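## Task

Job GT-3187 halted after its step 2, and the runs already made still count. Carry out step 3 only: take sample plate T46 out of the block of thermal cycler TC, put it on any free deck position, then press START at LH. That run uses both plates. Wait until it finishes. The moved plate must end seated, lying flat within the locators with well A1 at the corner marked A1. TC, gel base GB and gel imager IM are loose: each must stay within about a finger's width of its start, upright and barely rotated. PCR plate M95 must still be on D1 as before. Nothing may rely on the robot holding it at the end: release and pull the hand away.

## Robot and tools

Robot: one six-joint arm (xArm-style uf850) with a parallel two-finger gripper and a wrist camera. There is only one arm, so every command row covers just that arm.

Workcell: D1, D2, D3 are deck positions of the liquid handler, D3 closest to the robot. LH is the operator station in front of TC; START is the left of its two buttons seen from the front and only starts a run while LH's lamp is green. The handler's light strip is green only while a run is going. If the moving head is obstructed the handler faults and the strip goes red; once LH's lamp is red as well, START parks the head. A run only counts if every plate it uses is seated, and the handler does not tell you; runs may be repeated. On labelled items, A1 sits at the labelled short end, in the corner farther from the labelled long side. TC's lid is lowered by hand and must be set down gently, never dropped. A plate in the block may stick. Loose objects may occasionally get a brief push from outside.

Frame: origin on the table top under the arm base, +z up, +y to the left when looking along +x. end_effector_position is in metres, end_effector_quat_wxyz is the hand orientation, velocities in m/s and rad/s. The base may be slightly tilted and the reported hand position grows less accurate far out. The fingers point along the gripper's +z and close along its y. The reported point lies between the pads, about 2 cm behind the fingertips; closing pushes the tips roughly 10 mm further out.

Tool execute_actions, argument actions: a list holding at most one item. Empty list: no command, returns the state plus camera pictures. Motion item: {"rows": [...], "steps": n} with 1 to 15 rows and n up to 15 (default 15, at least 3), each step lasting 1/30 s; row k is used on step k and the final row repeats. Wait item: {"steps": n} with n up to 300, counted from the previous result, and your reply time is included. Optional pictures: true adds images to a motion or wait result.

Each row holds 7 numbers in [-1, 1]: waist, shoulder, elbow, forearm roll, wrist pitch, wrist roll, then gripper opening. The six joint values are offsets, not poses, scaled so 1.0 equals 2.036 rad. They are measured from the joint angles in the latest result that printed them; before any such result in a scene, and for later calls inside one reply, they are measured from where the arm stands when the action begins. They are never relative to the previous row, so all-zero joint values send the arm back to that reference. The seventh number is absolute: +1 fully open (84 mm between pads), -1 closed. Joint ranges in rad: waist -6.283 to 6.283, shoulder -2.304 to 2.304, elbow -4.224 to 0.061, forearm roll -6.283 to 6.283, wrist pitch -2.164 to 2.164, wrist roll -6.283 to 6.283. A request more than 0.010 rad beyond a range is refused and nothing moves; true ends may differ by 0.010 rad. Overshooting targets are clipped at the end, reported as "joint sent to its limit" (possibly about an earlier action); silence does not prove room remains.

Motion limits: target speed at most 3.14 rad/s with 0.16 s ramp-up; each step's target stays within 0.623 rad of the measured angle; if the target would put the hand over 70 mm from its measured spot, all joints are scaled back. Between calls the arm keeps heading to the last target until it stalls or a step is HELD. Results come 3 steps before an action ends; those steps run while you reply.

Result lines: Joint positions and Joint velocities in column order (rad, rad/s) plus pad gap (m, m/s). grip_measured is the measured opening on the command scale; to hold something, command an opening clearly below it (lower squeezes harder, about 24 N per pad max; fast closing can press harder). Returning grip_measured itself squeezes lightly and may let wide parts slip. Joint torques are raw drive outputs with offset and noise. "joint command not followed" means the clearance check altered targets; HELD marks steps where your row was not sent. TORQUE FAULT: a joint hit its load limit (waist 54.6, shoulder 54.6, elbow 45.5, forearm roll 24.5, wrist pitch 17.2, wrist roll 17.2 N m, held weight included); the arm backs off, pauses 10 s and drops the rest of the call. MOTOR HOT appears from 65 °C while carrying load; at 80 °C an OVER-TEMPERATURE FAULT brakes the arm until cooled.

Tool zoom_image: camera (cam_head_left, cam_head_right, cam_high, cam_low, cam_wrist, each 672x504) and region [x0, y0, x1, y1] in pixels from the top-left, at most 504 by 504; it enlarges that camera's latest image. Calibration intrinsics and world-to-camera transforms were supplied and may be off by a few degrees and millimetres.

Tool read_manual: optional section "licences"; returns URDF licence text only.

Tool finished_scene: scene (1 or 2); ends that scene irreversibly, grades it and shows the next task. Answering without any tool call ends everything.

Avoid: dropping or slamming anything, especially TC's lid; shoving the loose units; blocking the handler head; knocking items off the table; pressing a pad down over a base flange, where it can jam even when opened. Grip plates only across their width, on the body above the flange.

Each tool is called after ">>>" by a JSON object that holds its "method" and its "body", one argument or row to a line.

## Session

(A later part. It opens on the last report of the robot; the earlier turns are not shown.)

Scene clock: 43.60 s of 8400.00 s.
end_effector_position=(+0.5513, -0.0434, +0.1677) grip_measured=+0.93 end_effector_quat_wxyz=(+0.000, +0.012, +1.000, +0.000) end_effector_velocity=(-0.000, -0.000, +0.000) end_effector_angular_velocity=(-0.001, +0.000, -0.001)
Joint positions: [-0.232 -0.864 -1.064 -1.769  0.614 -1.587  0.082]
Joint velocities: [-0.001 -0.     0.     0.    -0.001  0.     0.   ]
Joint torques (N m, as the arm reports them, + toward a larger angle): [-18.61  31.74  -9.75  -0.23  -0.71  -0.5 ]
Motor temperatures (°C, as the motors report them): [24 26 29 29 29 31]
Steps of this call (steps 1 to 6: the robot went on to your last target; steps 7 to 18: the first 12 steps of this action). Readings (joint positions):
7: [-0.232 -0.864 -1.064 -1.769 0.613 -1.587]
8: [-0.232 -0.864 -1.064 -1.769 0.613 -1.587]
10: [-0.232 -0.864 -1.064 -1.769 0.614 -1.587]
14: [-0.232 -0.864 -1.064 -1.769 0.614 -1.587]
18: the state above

>>> {"method": "execute_actions", "body": {
  "actions": [
    {"rows": [[0,0,0,0,0,0,0.1],[0,0,0,0,0,0,-0.1],[0,0,0,0,0,0,-0.3],[-0.0003,0.0005,0.0002,-0.0006,0.0001,0.0005,-0.4],[-0.0005,0.0009,0.0004,-0.0013,0.0002,0.0009,-0.4],[-0.0008,0.0014,0.0005,-0.0019,0.0003,0.0014,-0.4],[-0.0010,0.0019,0.0007,-0.0025,0.0005,0.0018,-0.4],[-0.0013,0.0023,0.0009,-0.0031,0.0006,0.0023,-0.4],[-0.0016,0.0028,0.0011,-0.0038,0.0007,0.0027,-0.4]], "steps": 15}
  ],
  "pictures": true
}}

Scene clock: 44.13 s of 8400.00 s.
end_effector_position=(+0.5509, -0.0434, +0.1691) grip_measured=+0.93 end_effector_quat_wxyz=(-0.000, +0.012, +1.000, +0.000) end_effector_velocity=(+0.003, -0.010, +0.025) end_effector_angular_velocity=(-0.016, -0.018, -0.005)
Joint positions: [-0.233 -0.861 -1.063 -1.774  0.614 -1.584  0.082]
Joint velocities: [-0.037  0.039  0.015 -0.034 -0.003  0.016  0.   ]
Joint torques (N m, as the arm reports them, + toward a larger angle): [-18.35  32.86 -10.23  -1.39  -0.11  -0.25]
Motor temperatures (°C, as the motors report them): [24 26 29 29 29 31]
Steps of this call (steps 1 to 3: the last 3 steps of your previous action; step 4: the robot went on to your last target; steps 5 to 16: the first 12 steps of this action). Readings (joint positions):
5: [-0.232 -0.864 -1.064 -1.769 0.614 -1.587]
6: [-0.232 -0.864 -1.064 -1.769 0.614 -1.587]
8: [-0.232 -0.864 -1.064 -1.769 0.614 -1.587]
12: [-0.232 -0.863 -1.064 -1.770 0.614 -1.586]
16: the state above
camera_calibration (this result's frames):
cam_wrist: T_world_to_cam=[[0.024497, 0.99968, -0.00633641, 0.0647408], [0.999663, -0.0244409, 0.00877178, -0.487774], [0.0086141, -0.00654915, -0.999941, 0.292483], [0, 0, 0, 1]] pos_world=[0.483504, -0.0747263, 0.297155]

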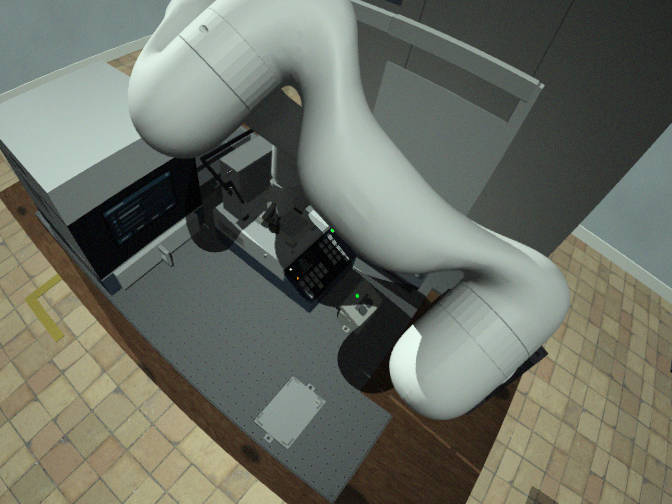

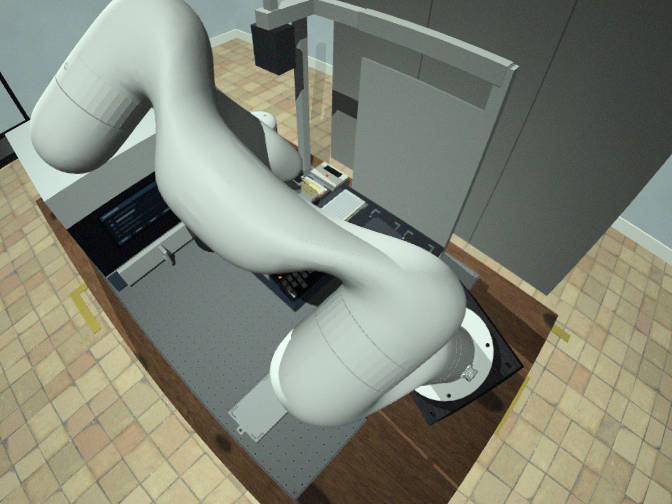

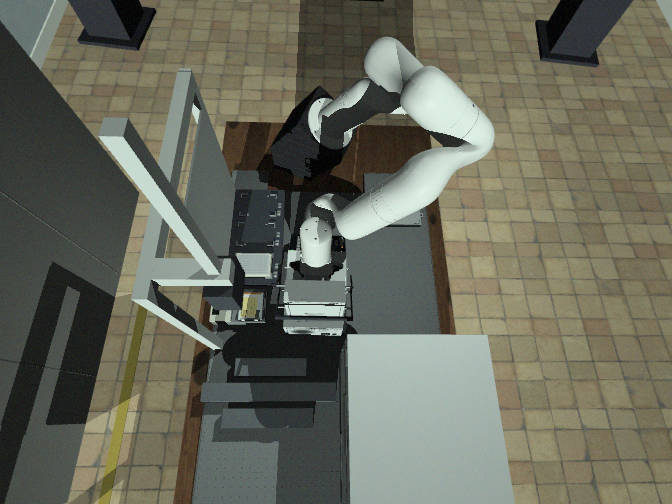

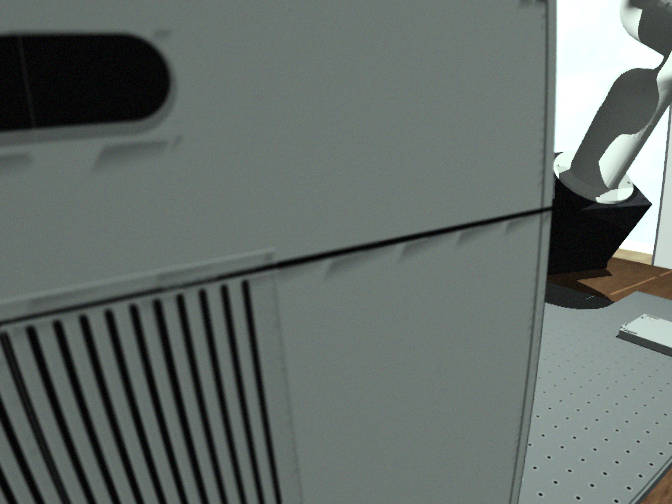

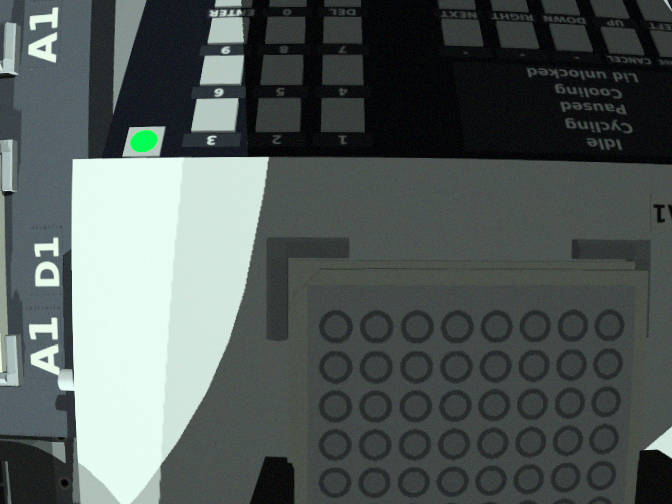

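>>> {"method": "execute_actions", "body": {
  "actions": [
    {"rows": [[-0.0016,0.0028,0.0011,-0.0038,0.0007,0.0027,-0.4],[-0.0026,0.0047,0.0018,-0.0063,0.0011,0.0045,-0.4],[-0.0037,0.0065,0.0026,-0.0088,0.0016,0.0064,-0.4],[-0.0047,0.0084,0.0033,-0.0113,0.0021,0.0082,-0.4],[-0.0058,0.0102,0.0040,-0.0138,0.0025,0.0100,-0.4],[-0.0068,0.0121,0.0048,-0.0163,0.0030,0.0118,-0.4],[-0.0079,0.0140,0.0055,-0.0188,0.0034,0.0136,-0.4],[-0.0089,0.0150,0.0057,-0.0196,0.0035,0.0146,-0.4]], "steps": 15}
  ],
  "pictures": true
}}

Scene clock: 44.70 s of 8400.00 s.
end_effector_position=(+0.5514, -0.0438, +0.1828) grip_measured=+0.93 end_effector_quat_wxyz=(+0.001, +0.012, +1.000, -0.000) end_effector_velocity=(+0.001, -0.002, +0.026) end_effector_angular_velocity=(-0.003, -0.005, -0.006)
Joint positions: [-0.248 -0.836 -1.053 -1.807  0.62  -1.559  0.082]
Joint velocities: [-0.031  0.047  0.017 -0.06   0.011  0.047 -0.   ]
Joint torques (N m, as the arm reports them, + toward a larger angle): [-16.16  29.18  -9.77  -0.47  -0.12  -0.53]
Motor temperatures (°C, as the motors report them): [24 26 29 29 29 31]
Steps of this call (steps 1 to 3: the last 3 steps of your previous action; steps 4 to 5: the robot went on to your last target; steps 6 to 17: the first 12 steps of this action). Readings (joint positions):
6: [-0.235 -0.858 -1.062 -1.776 0.614 -1.582]
7: [-0.235 -0.858 -1.062 -1.777 0.615 -1.582]
9: [-0.236 -0.856 -1.061 -1.780 0.615 -1.579]
13: [-0.242 -0.846 -1.057 -1.794 0.617 -1.569]
17: the state above
camera_calibration (this result's frames):
cam_wrist: T_world_to_cam=[[0.0250313, 0.999663, -0.00685238, 0.0649572], [0.999638, -0.0249617, 0.0100556, -0.488602], [0.00988117, -0.0071016, -0.999926, 0.305509], [0, 0, 0, 1]] pos_world=[0.48378, -0.0749621, 0.310845]

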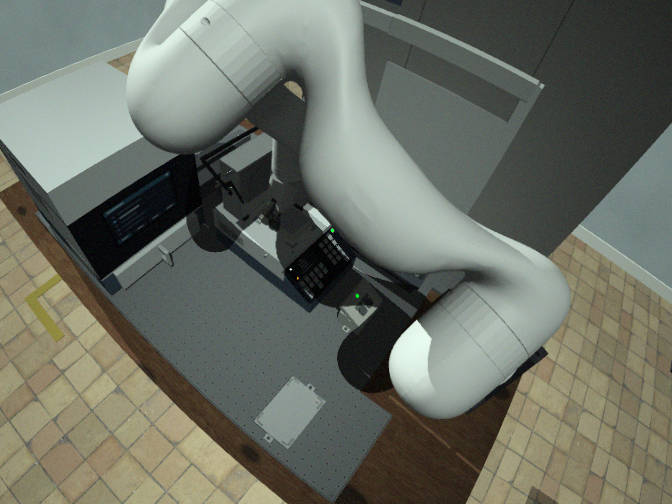

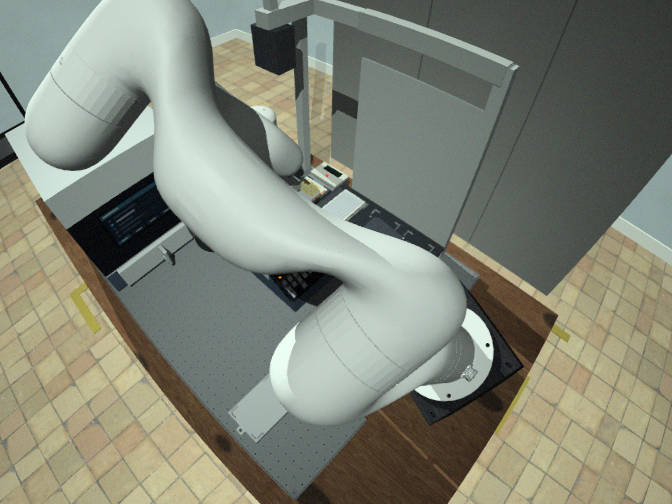

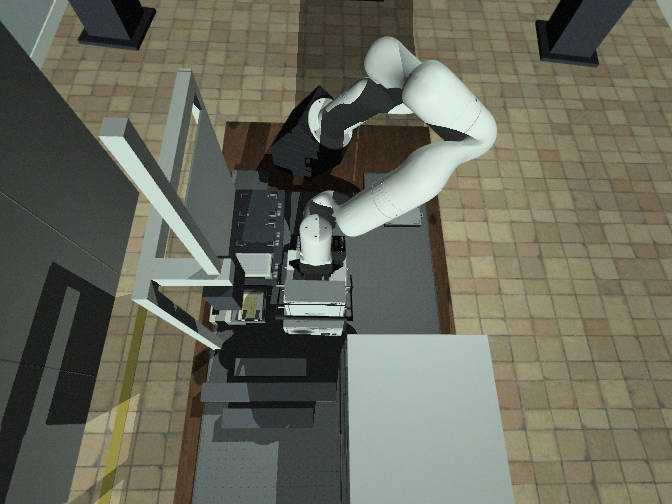

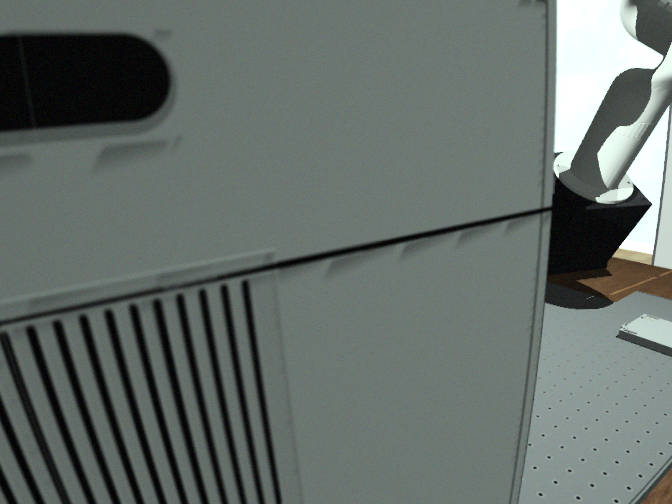

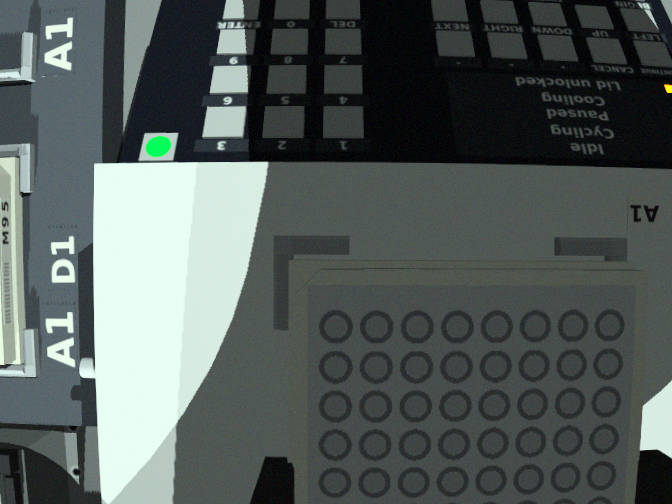

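>>> {"method": "execute_actions", "body": {
  "actions": [
    {"rows": [[-0.0050,0.0070,0.0080,0.0,0.0,0,-0.4],[-0.0100,0.0130,0.0190,0.0030,-0.0003,0,-0.4],[-0.0150,0.0190,0.0300,0.0055,-0.0006,0,-0.4],[-0.0200,0.0245,0.0415,0.0080,-0.0009,0,-0.4],[-0.0250,0.0303,0.0530,0.0105,-0.0012,0,-0.4],[-0.0300,0.0360,0.0645,0.0130,-0.0015,0,-0.4],[-0.0350,0.0418,0.0760,0.0156,-0.0018,0,-0.4],[-0.0400,0.0476,0.0872,0.0182,-0.0021,0,-0.4],[-0.0450,0.0533,0.0984,0.0207,-0.0024,0,-0.4],[-0.0499,0.0591,0.1096,0.0233,-0.0027,0,-0.4]], "steps": 15}
  ]
}}

Scene clock: 46.63 s of 8400.00 s.
end_effector_position=(+0.4984, -0.0500, +0.2101) grip_measured=+0.93 end_effector_quat_wxyz=(+0.001, +0.072, +0.997, -0.001) end_effector_velocity=(-0.225, -0.009, +0.088) end_effector_angular_velocity=(+0.007, +0.009, -0.490)
Joint positions: [-0.317 -0.753 -0.904 -1.777  0.616 -1.559  0.082]
Joint velocities: [-0.264  0.304  0.595  0.135 -0.016 -0.003  0.   ]
Joint torques (N m, as the arm reports them, + toward a larger angle): [-17.46  28.19 -11.57  -1.    -0.09  -0.19]
Motor temperatures (°C, as the motors report them): [24 26 29 29 29 31]
Steps of this call (steps 1 to 3: the last 3 steps of your previous action; steps 4 to 15: the robot went on to your last target; steps 16 to 46: nothing new was sent; steps 47 to 58: the first 12 steps of this action). Readings (joint positions):
47: [-0.251 -0.831 -1.051 -1.814 0.621 -1.554]
48: [-0.252 -0.830 -1.050 -1.813 0.621 -1.554]
50: [-0.257 -0.824 -1.040 -1.809 0.620 -1.556]
54: [-0.282 -0.794 -0.984 -1.795 0.618 -1.558]
58: the state above

>>> {"method": "execute_actions", "body": {
  "actions": [
    {"rows": [[-0.026,0.009,0.0305,0.0036,-0.0013,0.027,-0.4],[-0.036,-0.0006,0.0246,-0.0012,-0.0019,0.055,-0.4],[-0.046,-0.0102,0.0186,-0.0061,-0.0025,0.082,-0.4],[-0.056,-0.0197,0.0127,-0.011,-0.0032,0.109,-0.4],[-0.066,-0.0292,0.0068,-0.0158,-0.0038,0.137,-0.4],[-0.076,-0.0387,0.0009,-0.0207,-0.0044,0.164,-0.4],[-0.086,-0.0482,-0.0051,-0.0256,-0.005,0.192,-0.4],[-0.096,-0.0578,-0.011,-0.0304,-0.0056,0.219,-0.4],[-0.106,-0.0673,-0.0169,-0.0353,-0.0062,0.246,-0.4],[-0.1155,-0.0768,-0.0229,-0.0402,-0.0069,0.274,-0.4],[-0.1254,-0.0863,-0.0288,-0.045,-0.0075,0.301,-0.4],[-0.1353,-0.0958,-0.0347,-0.0499,-0.0081,0.328,-0.4],[-0.1453,-0.1054,-0.0406,-0.0548,-0.0087,0.356,-0.4],[-0.1552,-0.1149,-0.0466,-0.0596,-0.0093,0.383,-0.4],[-0.1652,-0.1244,-0.0525,-0.0645,-0.0099,0.411,-0.4]], "steps": 15}
  ]
}}

>>> {"method": "execute_actions", "body": {
  "actions": [
    {"steps": 14}
  ],
  "pictures": true
}}

Scene clock: 47.40 s of 8400.00 s.
end_effector_position=(+0.4509, -0.1213, +0.2198) grip_measured=+0.93 end_effector_quat_wxyz=(+0.000, +0.306, +0.952, -0.005) end_effector_velocity=(-0.105, -0.287, -0.006) end_effector_angular_velocity=(-0.021, -0.001, -1.722)
Joint positions: [-0.474 -0.834 -0.904 -1.82   0.607 -1.22   0.082]
Joint velocities: [-0.511 -0.49  -0.302 -0.25  -0.032  1.4    0.   ]
Joint torques (N m, as the arm reports them, + toward a larger angle): [-18.71  27.65  -8.63  -2.4   -0.05  -0.14]
Motor temperatures (°C, as the motors report them): [24 26 29 29 29 31]
Steps of this call (steps 1 to 3: the last 3 steps of your previous action; steps 4 to 11: the robot went on to your last target; steps 12 to 23: the first 12 steps of this action). Readings (joint positions):
12: [-0.349 -0.716 -0.832 -1.760 0.614 -1.559]
13: [-0.350 -0.717 -0.832 -1.761 0.614 -1.556]
15: [-0.360 -0.726 -0.838 -1.765 0.614 -1.529]
19: [-0.407 -0.771 -0.865 -1.788 0.611 -1.401]
23: the state above

Scene clock: 47.87 s of 8400.00 s.
end_effector_position=(+0.4053, -0.2137, +0.2158) grip_measured=+0.93 end_effector_quat_wxyz=(+0.001, +0.568, +0.823, -0.004) end_effector_velocity=(-0.016, -0.033, -0.001) end_effector_angular_velocity=(-0.000, -0.008, -0.222)
Joint positions: [-0.647 -1.    -1.007 -1.905  0.596 -0.741  0.082]
Joint velocities: [-0.062 -0.059 -0.044 -0.032 -0.002  0.19   0.   ]
Joint torques (N m, as the arm reports them, + toward a larger angle): [-12.85  35.34  -9.59  -0.63  -0.09  -0.48]
Motor temperatures (°C, as the motors report them): [24 26 29 29 29 31]
Kept back: nothing.
Steps of this call (steps 1 to 3: the last 3 steps of your previous action; steps 4 to 14: the robot went on to your last target). Readings (joint positions):
1: [-0.491 -0.850 -0.914 -1.828 0.606 -1.173]
2: [-0.508 -0.867 -0.924 -1.836 0.605 -1.126]
4: [-0.542 -0.899 -0.944 -1.853 0.603 -1.033]
8: [-0.606 -0.961 -0.983 -1.885 0.599 -0.854]
14: the state above
camera_calibration (this result's frames):
cam_wrist: T_world_to_cam=[[0.935425, 0.353334, -0.0116365, -0.267343], [0.35348, -0.935324, 0.0148351, -0.280856], [-0.00564212, -0.0179904, -0.999822, 0.342634], [0, 0, 0, 1]] pos_world=[0.35129, -0.162067, 0.343629]

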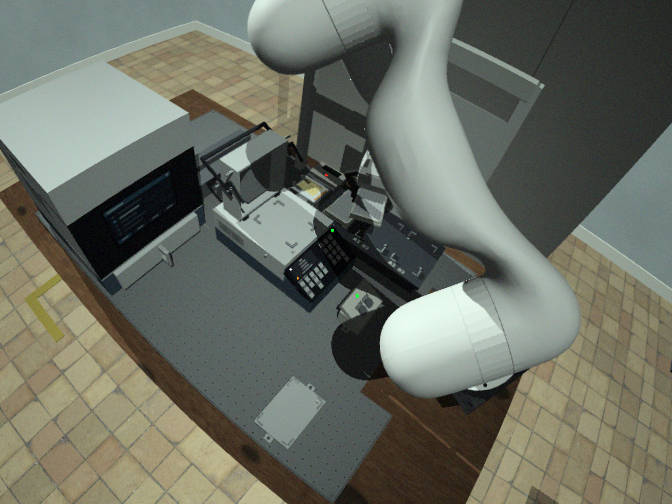

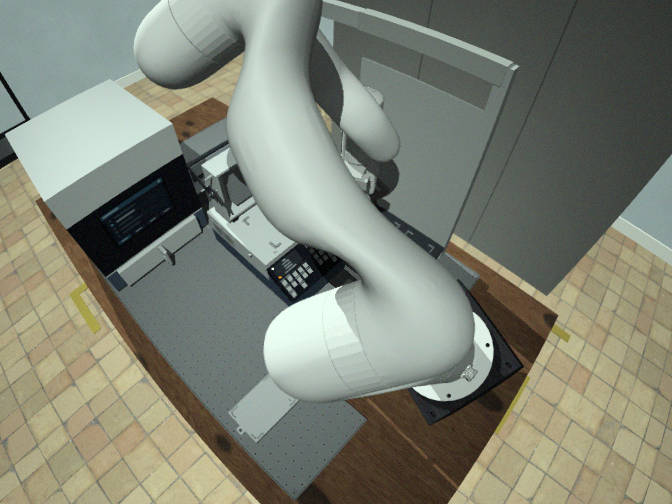

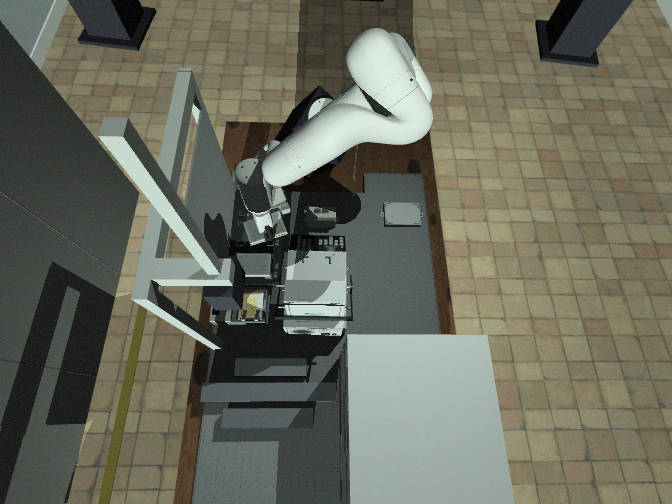

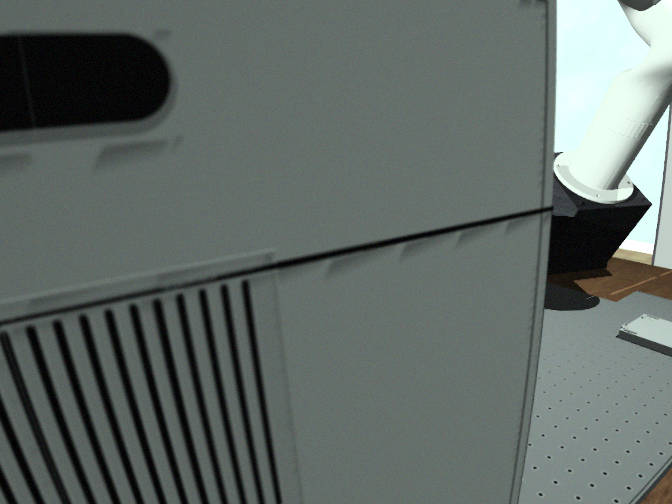

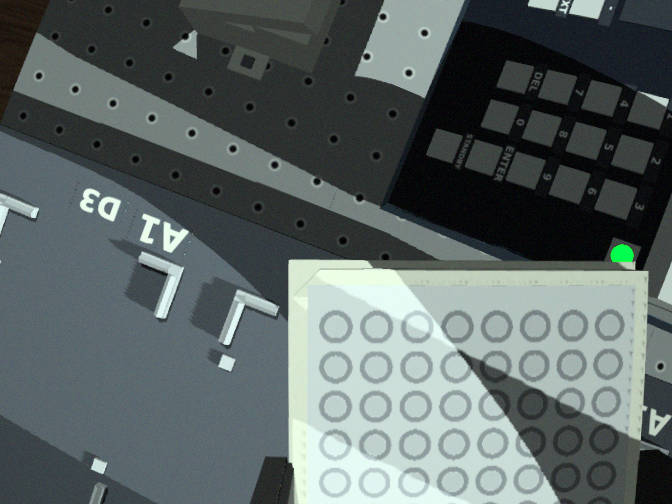

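>>> {"method": "execute_actions", "body": {
  "actions": [
    {"rows": [[-0.0100,-0.0096,-0.0060,-0.0049,-0.0006,0.028,-0.4],[-0.0170,-0.0163,-0.0101,-0.0083,-0.0010,0.047,-0.4],[-0.0240,-0.0230,-0.0143,-0.0118,-0.0015,0.066,-0.4],[-0.0310,-0.0297,-0.0185,-0.0152,-0.0019,0.086,-0.4],[-0.0380,-0.0364,-0.0227,-0.0186,-0.0023,0.105,-0.4],[-0.0455,-0.0436,-0.0271,-0.0223,-0.0028,0.125,-0.4],[-0.0528,-0.0506,-0.0315,-0.0259,-0.0032,0.1456,-0.4]], "steps": 15}
  ]
}}

>>> {"method": "execute_actions", "body": {
  "actions": [
    {"steps": 15}
  ],
  "pictures": true
}}

Scene clock: 48.47 s of 8400.00 s.
end_effector_position=(+0.3740, -0.2560, +0.2114) grip_measured=+0.93 end_effector_quat_wxyz=(+0.000, +0.683, +0.730, -0.001) end_effector_velocity=(-0.074, -0.086, -0.013) end_effector_angular_velocity=(+0.019, -0.009, -0.641)
Joint positions: [-0.735 -1.085 -1.059 -1.948  0.591 -0.499  0.082]
Joint velocities: [-0.191 -0.185 -0.111 -0.093 -0.011  0.523 -0.   ]
Joint torques (N m, as the arm reports them, + toward a larger angle): [-14.68  37.9   -9.88  -1.02   0.3   -0.01]
Motor temperatures (°C, as the motors report them): [24 26 29 29 29 31]
Steps of this call (steps 1 to 6: the robot went on to your last target; steps 7 to 18: the first 12 steps of this action). Readings (joint positions):
7: [-0.653 -1.006 -1.011 -1.908 0.596 -0.724]
8: [-0.654 -1.006 -1.011 -1.908 0.596 -0.721]
10: [-0.661 -1.013 -1.016 -1.912 0.596 -0.700]
14: [-0.696 -1.047 -1.036 -1.929 0.593 -0.605]
18: the state above

Scene clock: 48.97 s of 8400.00 s.
end_effector_position=(+0.3673, -0.2646, +0.2104) grip_measured=+0.93 end_effector_quat_wxyz=(+0.000, +0.707, +0.708, +0.000) end_effector_velocity=(-0.000, -0.001, -0.000) end_effector_angular_velocity=(-0.000, -0.000, -0.005)
Joint positions: [-0.754 -1.103 -1.071 -1.957  0.59  -0.445  0.082]
Joint velocities: [-0.002 -0.002 -0.002 -0.001 -0.     0.004 -0.   ]
Joint torques (N m, as the arm reports them, + toward a larger angle): [-17.55  31.58 -10.96  -1.65   0.12  -0.32]
Motor temperatures (°C, as the motors report them): [24 26 29 29 29 31]
Kept back: nothing.
Steps of this call (steps 1 to 3: the last 3 steps of your previous action; steps 4 to 15: the robot went on to your last target). Readings (joint positions):
1: [-0.741 -1.090 -1.062 -1.951 0.590 -0.484]
2: [-0.745 -1.094 -1.065 -1.953 0.590 -0.473]
4: [-0.749 -1.098 -1.068 -1.955 0.590 -0.459]
8: [-0.753 -1.101 -1.070 -1.957 0.590 -0.449]
15: the state above
camera_calibration (this result's frames):
cam_wrist: T_world_to_cam=[[0.999987, -0.0000142015, -0.00503536, -0.332534], [0.0000309074, -0.99996, 0.00895824, -0.200957], [-0.00503528, -0.00895828, -0.999947, 0.338336], [0, 0, 0, 1]] pos_world=[0.33424, -0.197923, 0.338444]

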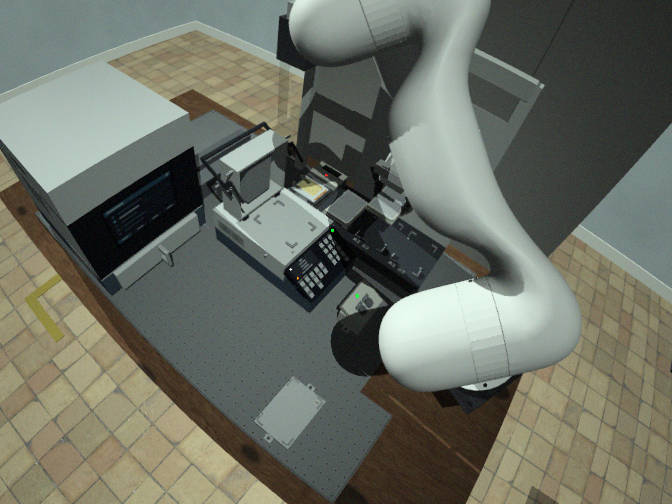

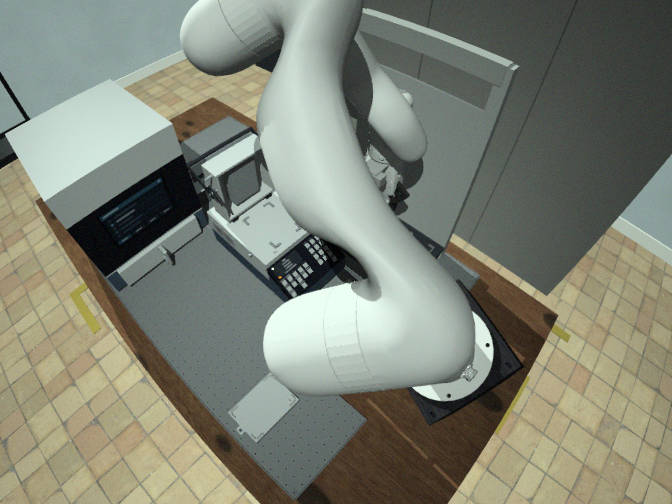

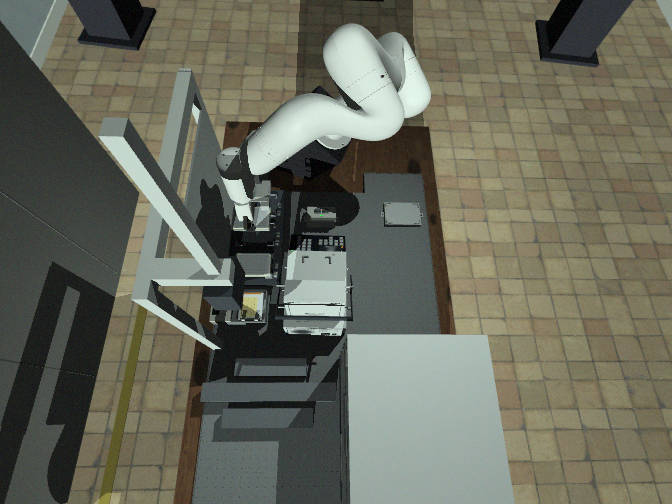

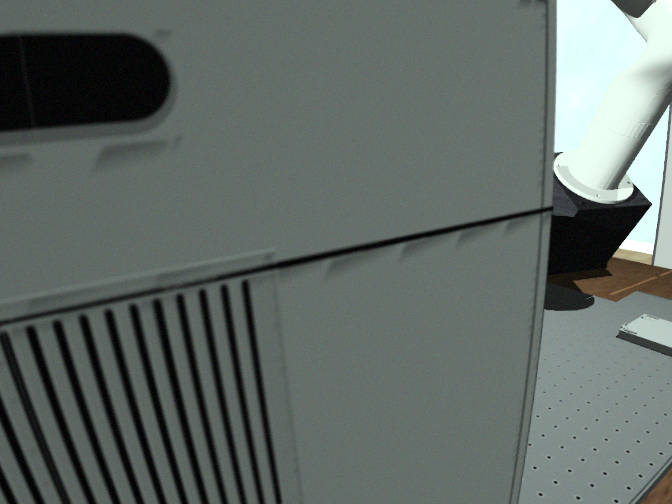

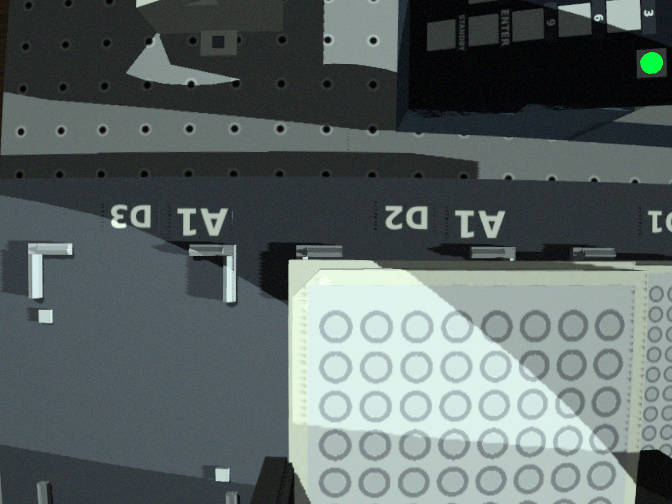

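>>> {"method": "execute_actions", "body": {
  "actions": [
    {"rows": [[0.0051,-0.0091,-0.0040,0.0128,-0.0009,-0.0092,-0.4],[0.0102,-0.0182,-0.0079,0.0256,-0.0018,-0.0185,-0.4],[0.0153,-0.0272,-0.0119,0.0384,-0.0027,-0.0277,-0.4],[0.0204,-0.0363,-0.0158,0.0512,-0.0036,-0.0369,-0.4],[0.0255,-0.0454,-0.0198,0.0640,-0.0045,-0.0461,-0.4],[0.0306,-0.0545,-0.0237,0.0768,-0.0054,-0.0554,-0.4],[0.0356,-0.0635,-0.0277,0.0896,-0.0064,-0.0646,-0.4],[0.0407,-0.0726,-0.0316,0.1024,-0.0073,-0.0738,-0.4],[0.0458,-0.0817,-0.0356,0.1152,-0.0082,-0.0831,-0.4],[0.05092,-0.09078,-0.03953,0.12803,-0.00908,-0.09228,-0.4]], "steps": 15}
  ]
}}

>>> {"method": "execute_actions", "body": {
  "actions": [
    {"steps": 18}
  ],
  "pictures": true
}}

Scene clock: 50.20 s of 8400.00 s.
end_effector_position=(+0.3697, -0.2656, +0.1469) grip_measured=+0.93 end_effector_quat_wxyz=(+0.000, +0.707, +0.708, +0.002) end_effector_velocity=(-0.015, +0.002, -0.253) end_effector_angular_velocity=(-0.004, +0.021, -0.011)
Joint positions: [-0.684 -1.227 -1.125 -1.783  0.578 -0.57   0.082]
Joint velocities: [ 0.275 -0.488 -0.204  0.679 -0.047 -0.483 -0.   ]
Joint torques (N m, as the arm reports them, + toward a larger angle): [-24.45  34.86  -7.55  -3.75  -0.19  -0.27]
Motor temperatures (°C, as the motors report them): [24 26 29 29 29 31]
Steps of this call (steps 1 to 15: the robot went on to your last target; steps 16 to 25: nothing new was sent; steps 26 to 37: the first 12 steps of this action). Readings (joint positions):
26: [-0.754 -1.103 -1.071 -1.957 0.590 -0.445]
27: [-0.754 -1.104 -1.072 -1.955 0.590 -0.446]
29: [-0.748 -1.114 -1.077 -1.941 0.589 -0.457]
33: [-0.721 -1.161 -1.097 -1.874 0.584 -0.505]
37: the state above

Scene clock: 50.80 s of 8400.00 s.
end_effector_position=(+0.3674, -0.2659, +0.1158) grip_measured=+0.93 end_effector_quat_wxyz=(+0.001, +0.707, +0.708, +0.000) end_effector_velocity=(-0.000, +0.000, -0.002) end_effector_angular_velocity=(+0.000, +0.001, +0.001)
Joint positions: [-0.65  -1.287 -1.151 -1.697  0.571 -0.633  0.082]
Joint velocities: [ 0.002 -0.003 -0.001  0.003 -0.    -0.003 -0.   ]
Joint torques (N m, as the arm reports them, + toward a larger angle): [-21.35  36.98  -8.61  -0.26  -0.1   -0.1 ]
Motor temperatures (°C, as the motors report them): [24 26 29 29 29 31]
Kept back: nothing.
Steps of this call (steps 1 to 3: the last 3 steps of your previous action; steps 4 to 18: the robot went on to your last target). Readings (joint positions):
1: [-0.676 -1.242 -1.131 -1.762 0.576 -0.585]
2: [-0.669 -1.254 -1.136 -1.745 0.575 -0.598]
4: [-0.660 -1.270 -1.143 -1.722 0.573 -0.614]
8: [-0.653 -1.282 -1.149 -1.704 0.572 -0.628]
18: the state above
camera_calibration (this result's frames):
cam_wrist: T_world_to_cam=[[0.999987, 0.0000933368, -0.00514073, -0.333007], [0.000141468, -0.999956, 0.00936309, -0.201529], [-0.00513963, -0.00936369, -0.999943, 0.243601], [0, 0, 0, 1]] pos_world=[0.334283, -0.199208, 0.243762]

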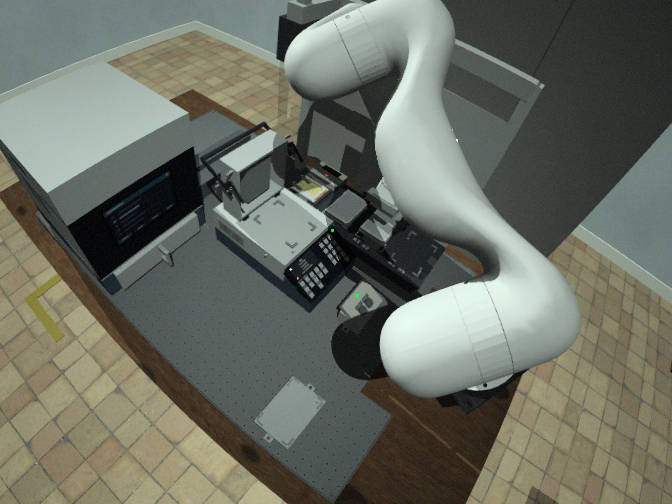

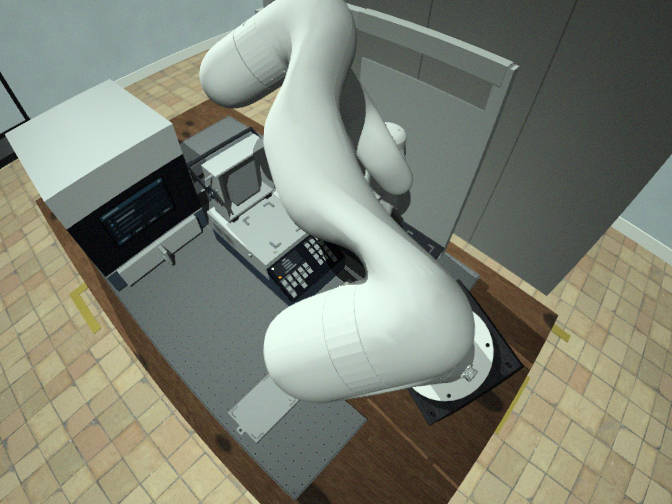

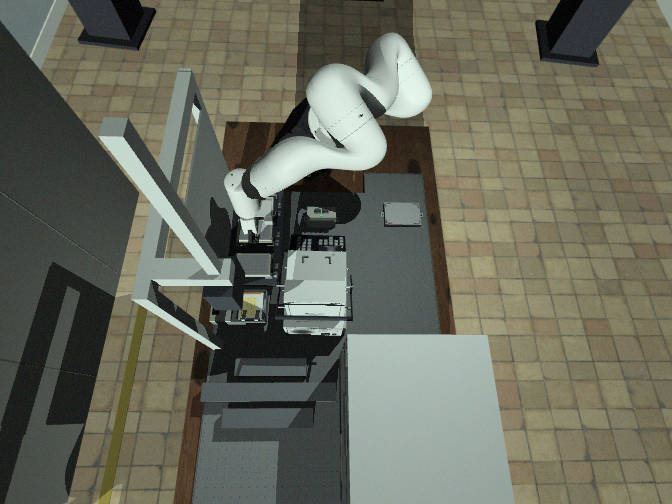

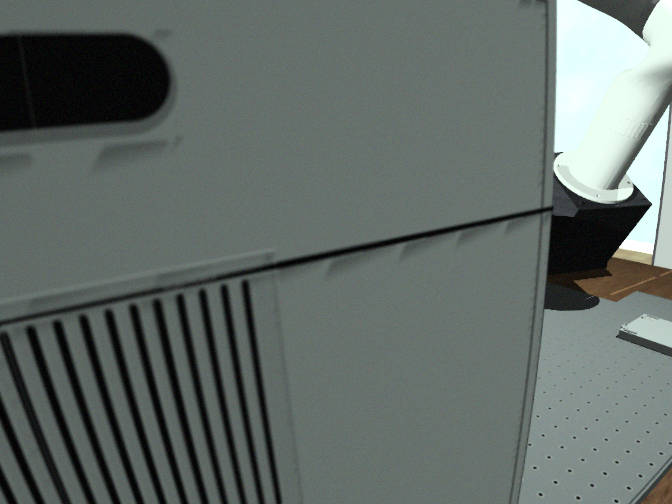

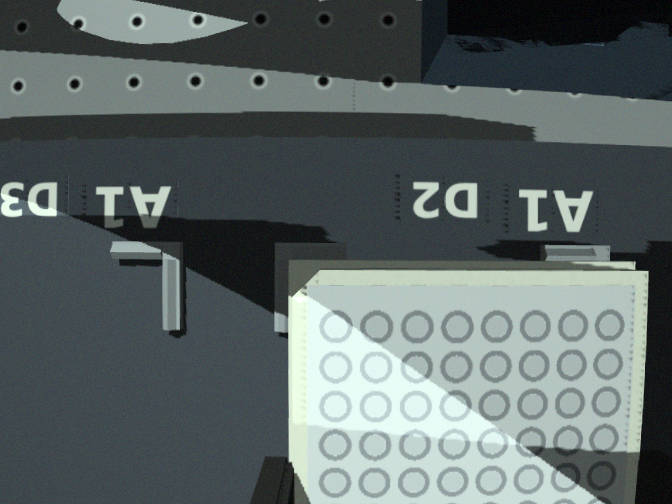

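>>> {"method": "zoom_image", "body": {
  "camera": "cam_wrist",
  "region": [255, 225, 375, 345]
}}

>>> {"method": "zoom_image", "body": {
  "camera": "cam_wrist",
  "region": [530, 225, 660, 305]
}}

>>> {"method": "zoom_image", "body": {
  "camera": "cam_wrist",
  "region": [95, 225, 215, 345]
}}

Region (255, 225, 375, 345) of cam_wrist's 672x504 image, scaled by 4.200, with more detail than that image has.

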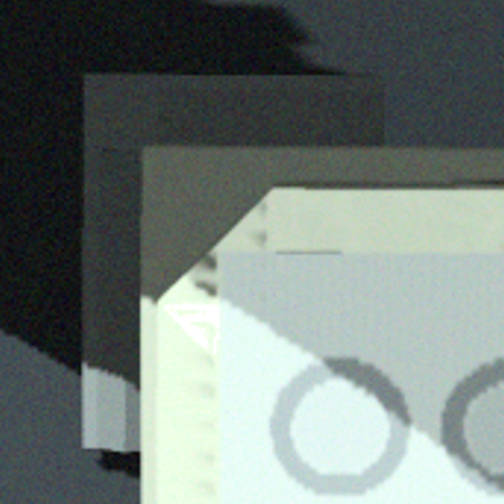

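Region (530, 225, 660, 305) of cam_wrist's 672x504 image, scaled by 3.877, with more detail than that image has; it fills the top 310 rows of this view, and the rest is white.

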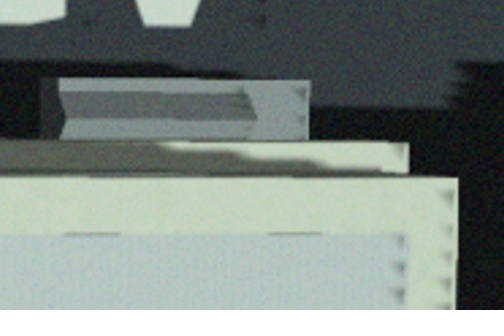

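Region (95, 225, 215, 345) of cam_wrist's 672x504 image, scaled by 4.200, with more detail than that image has.

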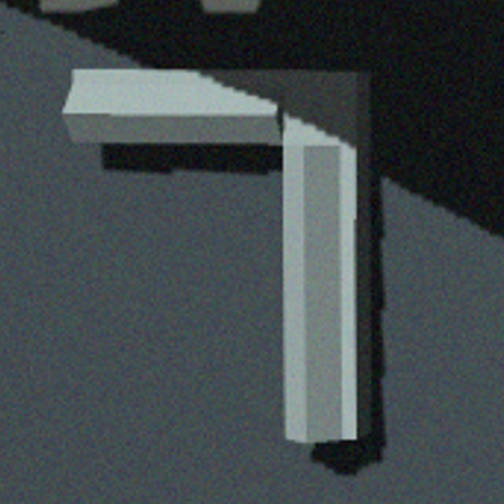

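>>> {"method": "execute_actions", "body": {
  "actions": [
    {"rows": [[0.0015,-0.0031,-0.0019,0.0034,0.0001,-0.0021,-0.4],[0.0030,-0.0063,-0.0038,0.0069,0.0002,-0.0043,-0.4],[0.0045,-0.0094,-0.0056,0.0103,0.0002,-0.0064,-0.4],[0.0059,-0.0125,-0.0075,0.0138,0.0003,-0.0085,-0.4],[0.0074,-0.0157,-0.0094,0.0172,0.0004,-0.0107,-0.4],[0.00891,-0.01878,-0.01127,0.02063,0.00049,-0.01282,-0.4]], "steps": 15}
  ]
}}

>>> {"method": "execute_actions", "body": {
  "actions": [
    {"steps": 10}
  ],
  "pictures": true
}}

Scene clock: 52.23 s of 8400.00 s.
end_effector_position=(+0.3666, -0.2670, +0.0999) grip_measured=+0.93 end_effector_quat_wxyz=(+0.000, +0.707, +0.707, +0.000) end_effector_velocity=(+0.002, -0.003, -0.021) end_effector_angular_velocity=(-0.003, -0.003, +0.000)
Joint positions: [-0.635 -1.321 -1.171 -1.661  0.572 -0.655  0.082]
Joint velocities: [ 0.023 -0.045 -0.031  0.052  0.002 -0.033 -0.   ]
Joint torques (N m, as the arm reports them, + toward a larger angle): [-18.09  35.89  -7.35  -0.98   0.21  -0.18]
Motor temperatures (°C, as the motors report them): [24 26 29 29 29 31]
Steps of this call (steps 1 to 15: the robot went on to your last target; steps 16 to 31: nothing new was sent; steps 32 to 43: the first 12 steps of this action). Readings (joint positions):
32: [-0.650 -1.287 -1.151 -1.697 0.571 -0.633]
33: [-0.650 -1.288 -1.152 -1.696 0.571 -0.633]
35: [-0.648 -1.292 -1.154 -1.692 0.572 -0.636]
39: [-0.640 -1.309 -1.164 -1.673 0.572 -0.647]
43: the state above

Scene clock: 52.57 s of 8400.00 s.
end_effector_position=(+0.3667, -0.2673, +0.0979) grip_measured=+0.93 end_effector_quat_wxyz=(+0.001, +0.707, +0.707, +0.000) end_effector_velocity=(-0.000, +0.000, -0.001) end_effector_angular_velocity=(+0.000, +0.001, +0.000)
Joint positions: [-0.632 -1.325 -1.174 -1.655  0.572 -0.659  0.082]
Joint velocities: [ 0.002 -0.003 -0.002  0.002 -0.    -0.001  0.   ]
Joint torques (N m, as the arm reports them, + toward a larger angle): [-19.68  35.    -8.57  -0.93   0.49  -0.05]
Motor temperatures (°C, as the motors report them): [24 26 29 29 29 31]
Kept back: nothing.
Steps of this call (steps 1 to 3: the last 3 steps of your previous action; steps 4 to 10: the robot went on to your last target). Readings (joint positions):
1: [-0.634 -1.322 -1.172 -1.659 0.572 -0.656]
2: [-0.634 -1.323 -1.173 -1.658 0.572 -0.657]
4: [-0.633 -1.324 -1.174 -1.657 0.572 -0.658]
8: [-0.633 -1.325 -1.174 -1.656 0.572 -0.659]
10: the state above
camera_calibration (this result's frames):
cam_wrist: T_world_to_cam=[[0.999984, -0.00234149, -0.00506389, -0.333121], [-0.00229391, -0.999953, 0.00937963, -0.201902], [-0.00508562, -0.00936787, -0.999943, 0.225701], [0, 0, 0, 1]] pos_world=[0.3338, -0.200558, 0.225895]

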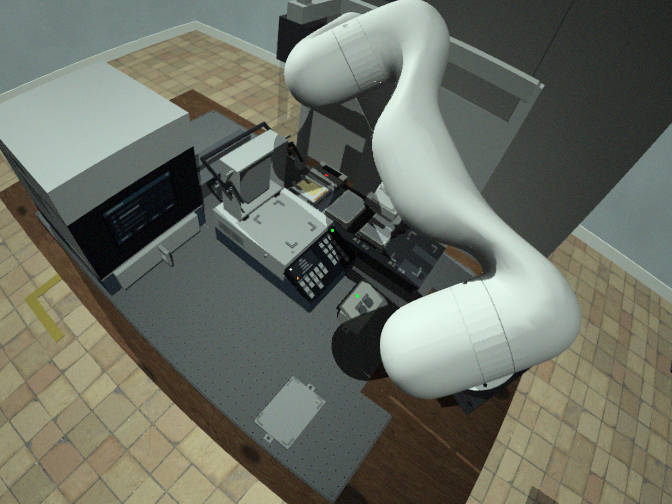

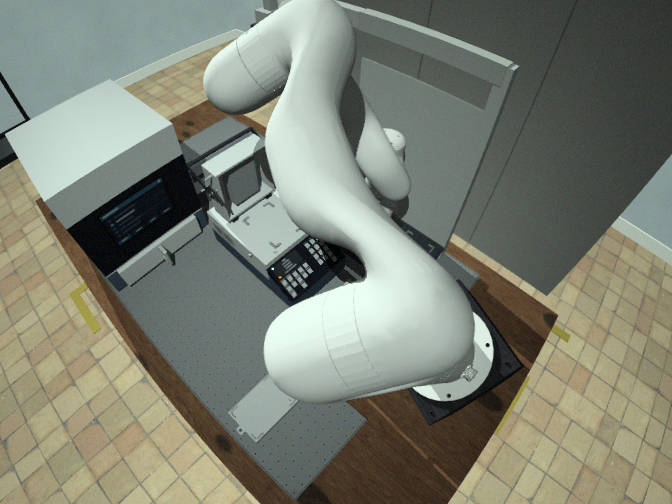

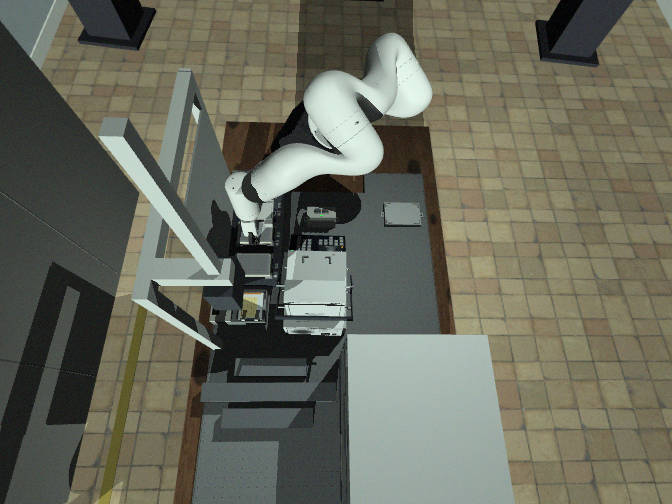

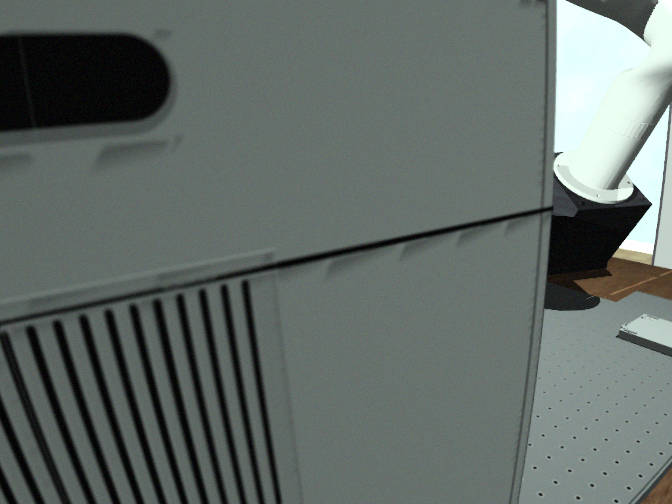

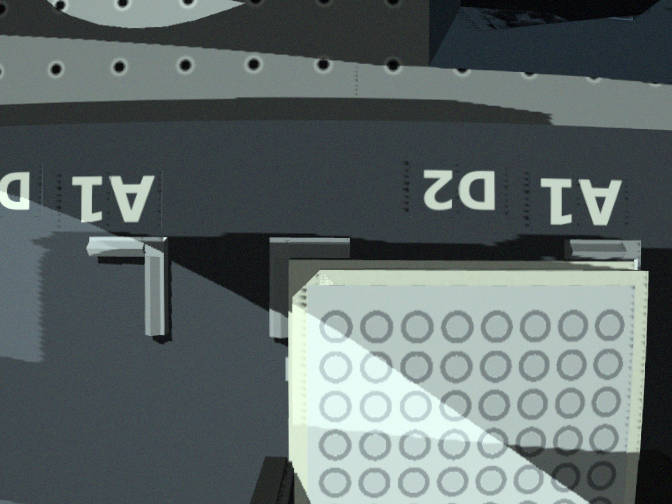

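>>> {"method": "zoom_image", "body": {
  "camera": "cam_wrist",
  "region": [255, 225, 375, 395]
}}

>>> {"method": "zoom_image", "body": {
  "camera": "cam_wrist",
  "region": [550, 225, 672, 305]
}}

Region (255, 225, 375, 395) of cam_wrist's 672x504 image, scaled by 2.965, with more detail than that image has; it fills the left 356 columns of this view, and the rest is white.

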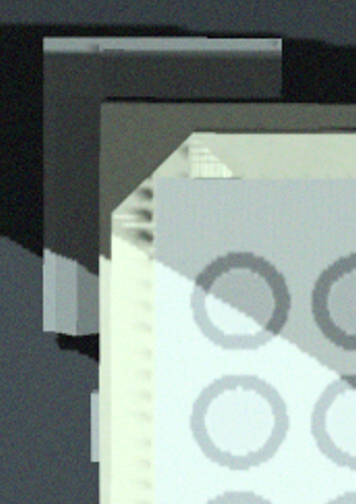

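Region (550, 225, 672, 305) of cam_wrist's 672x504 image, scaled by 4.131, with more detail than that image has; it fills the top 330 rows of this view, and the rest is white.

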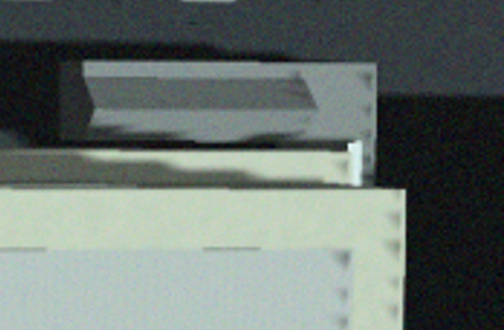

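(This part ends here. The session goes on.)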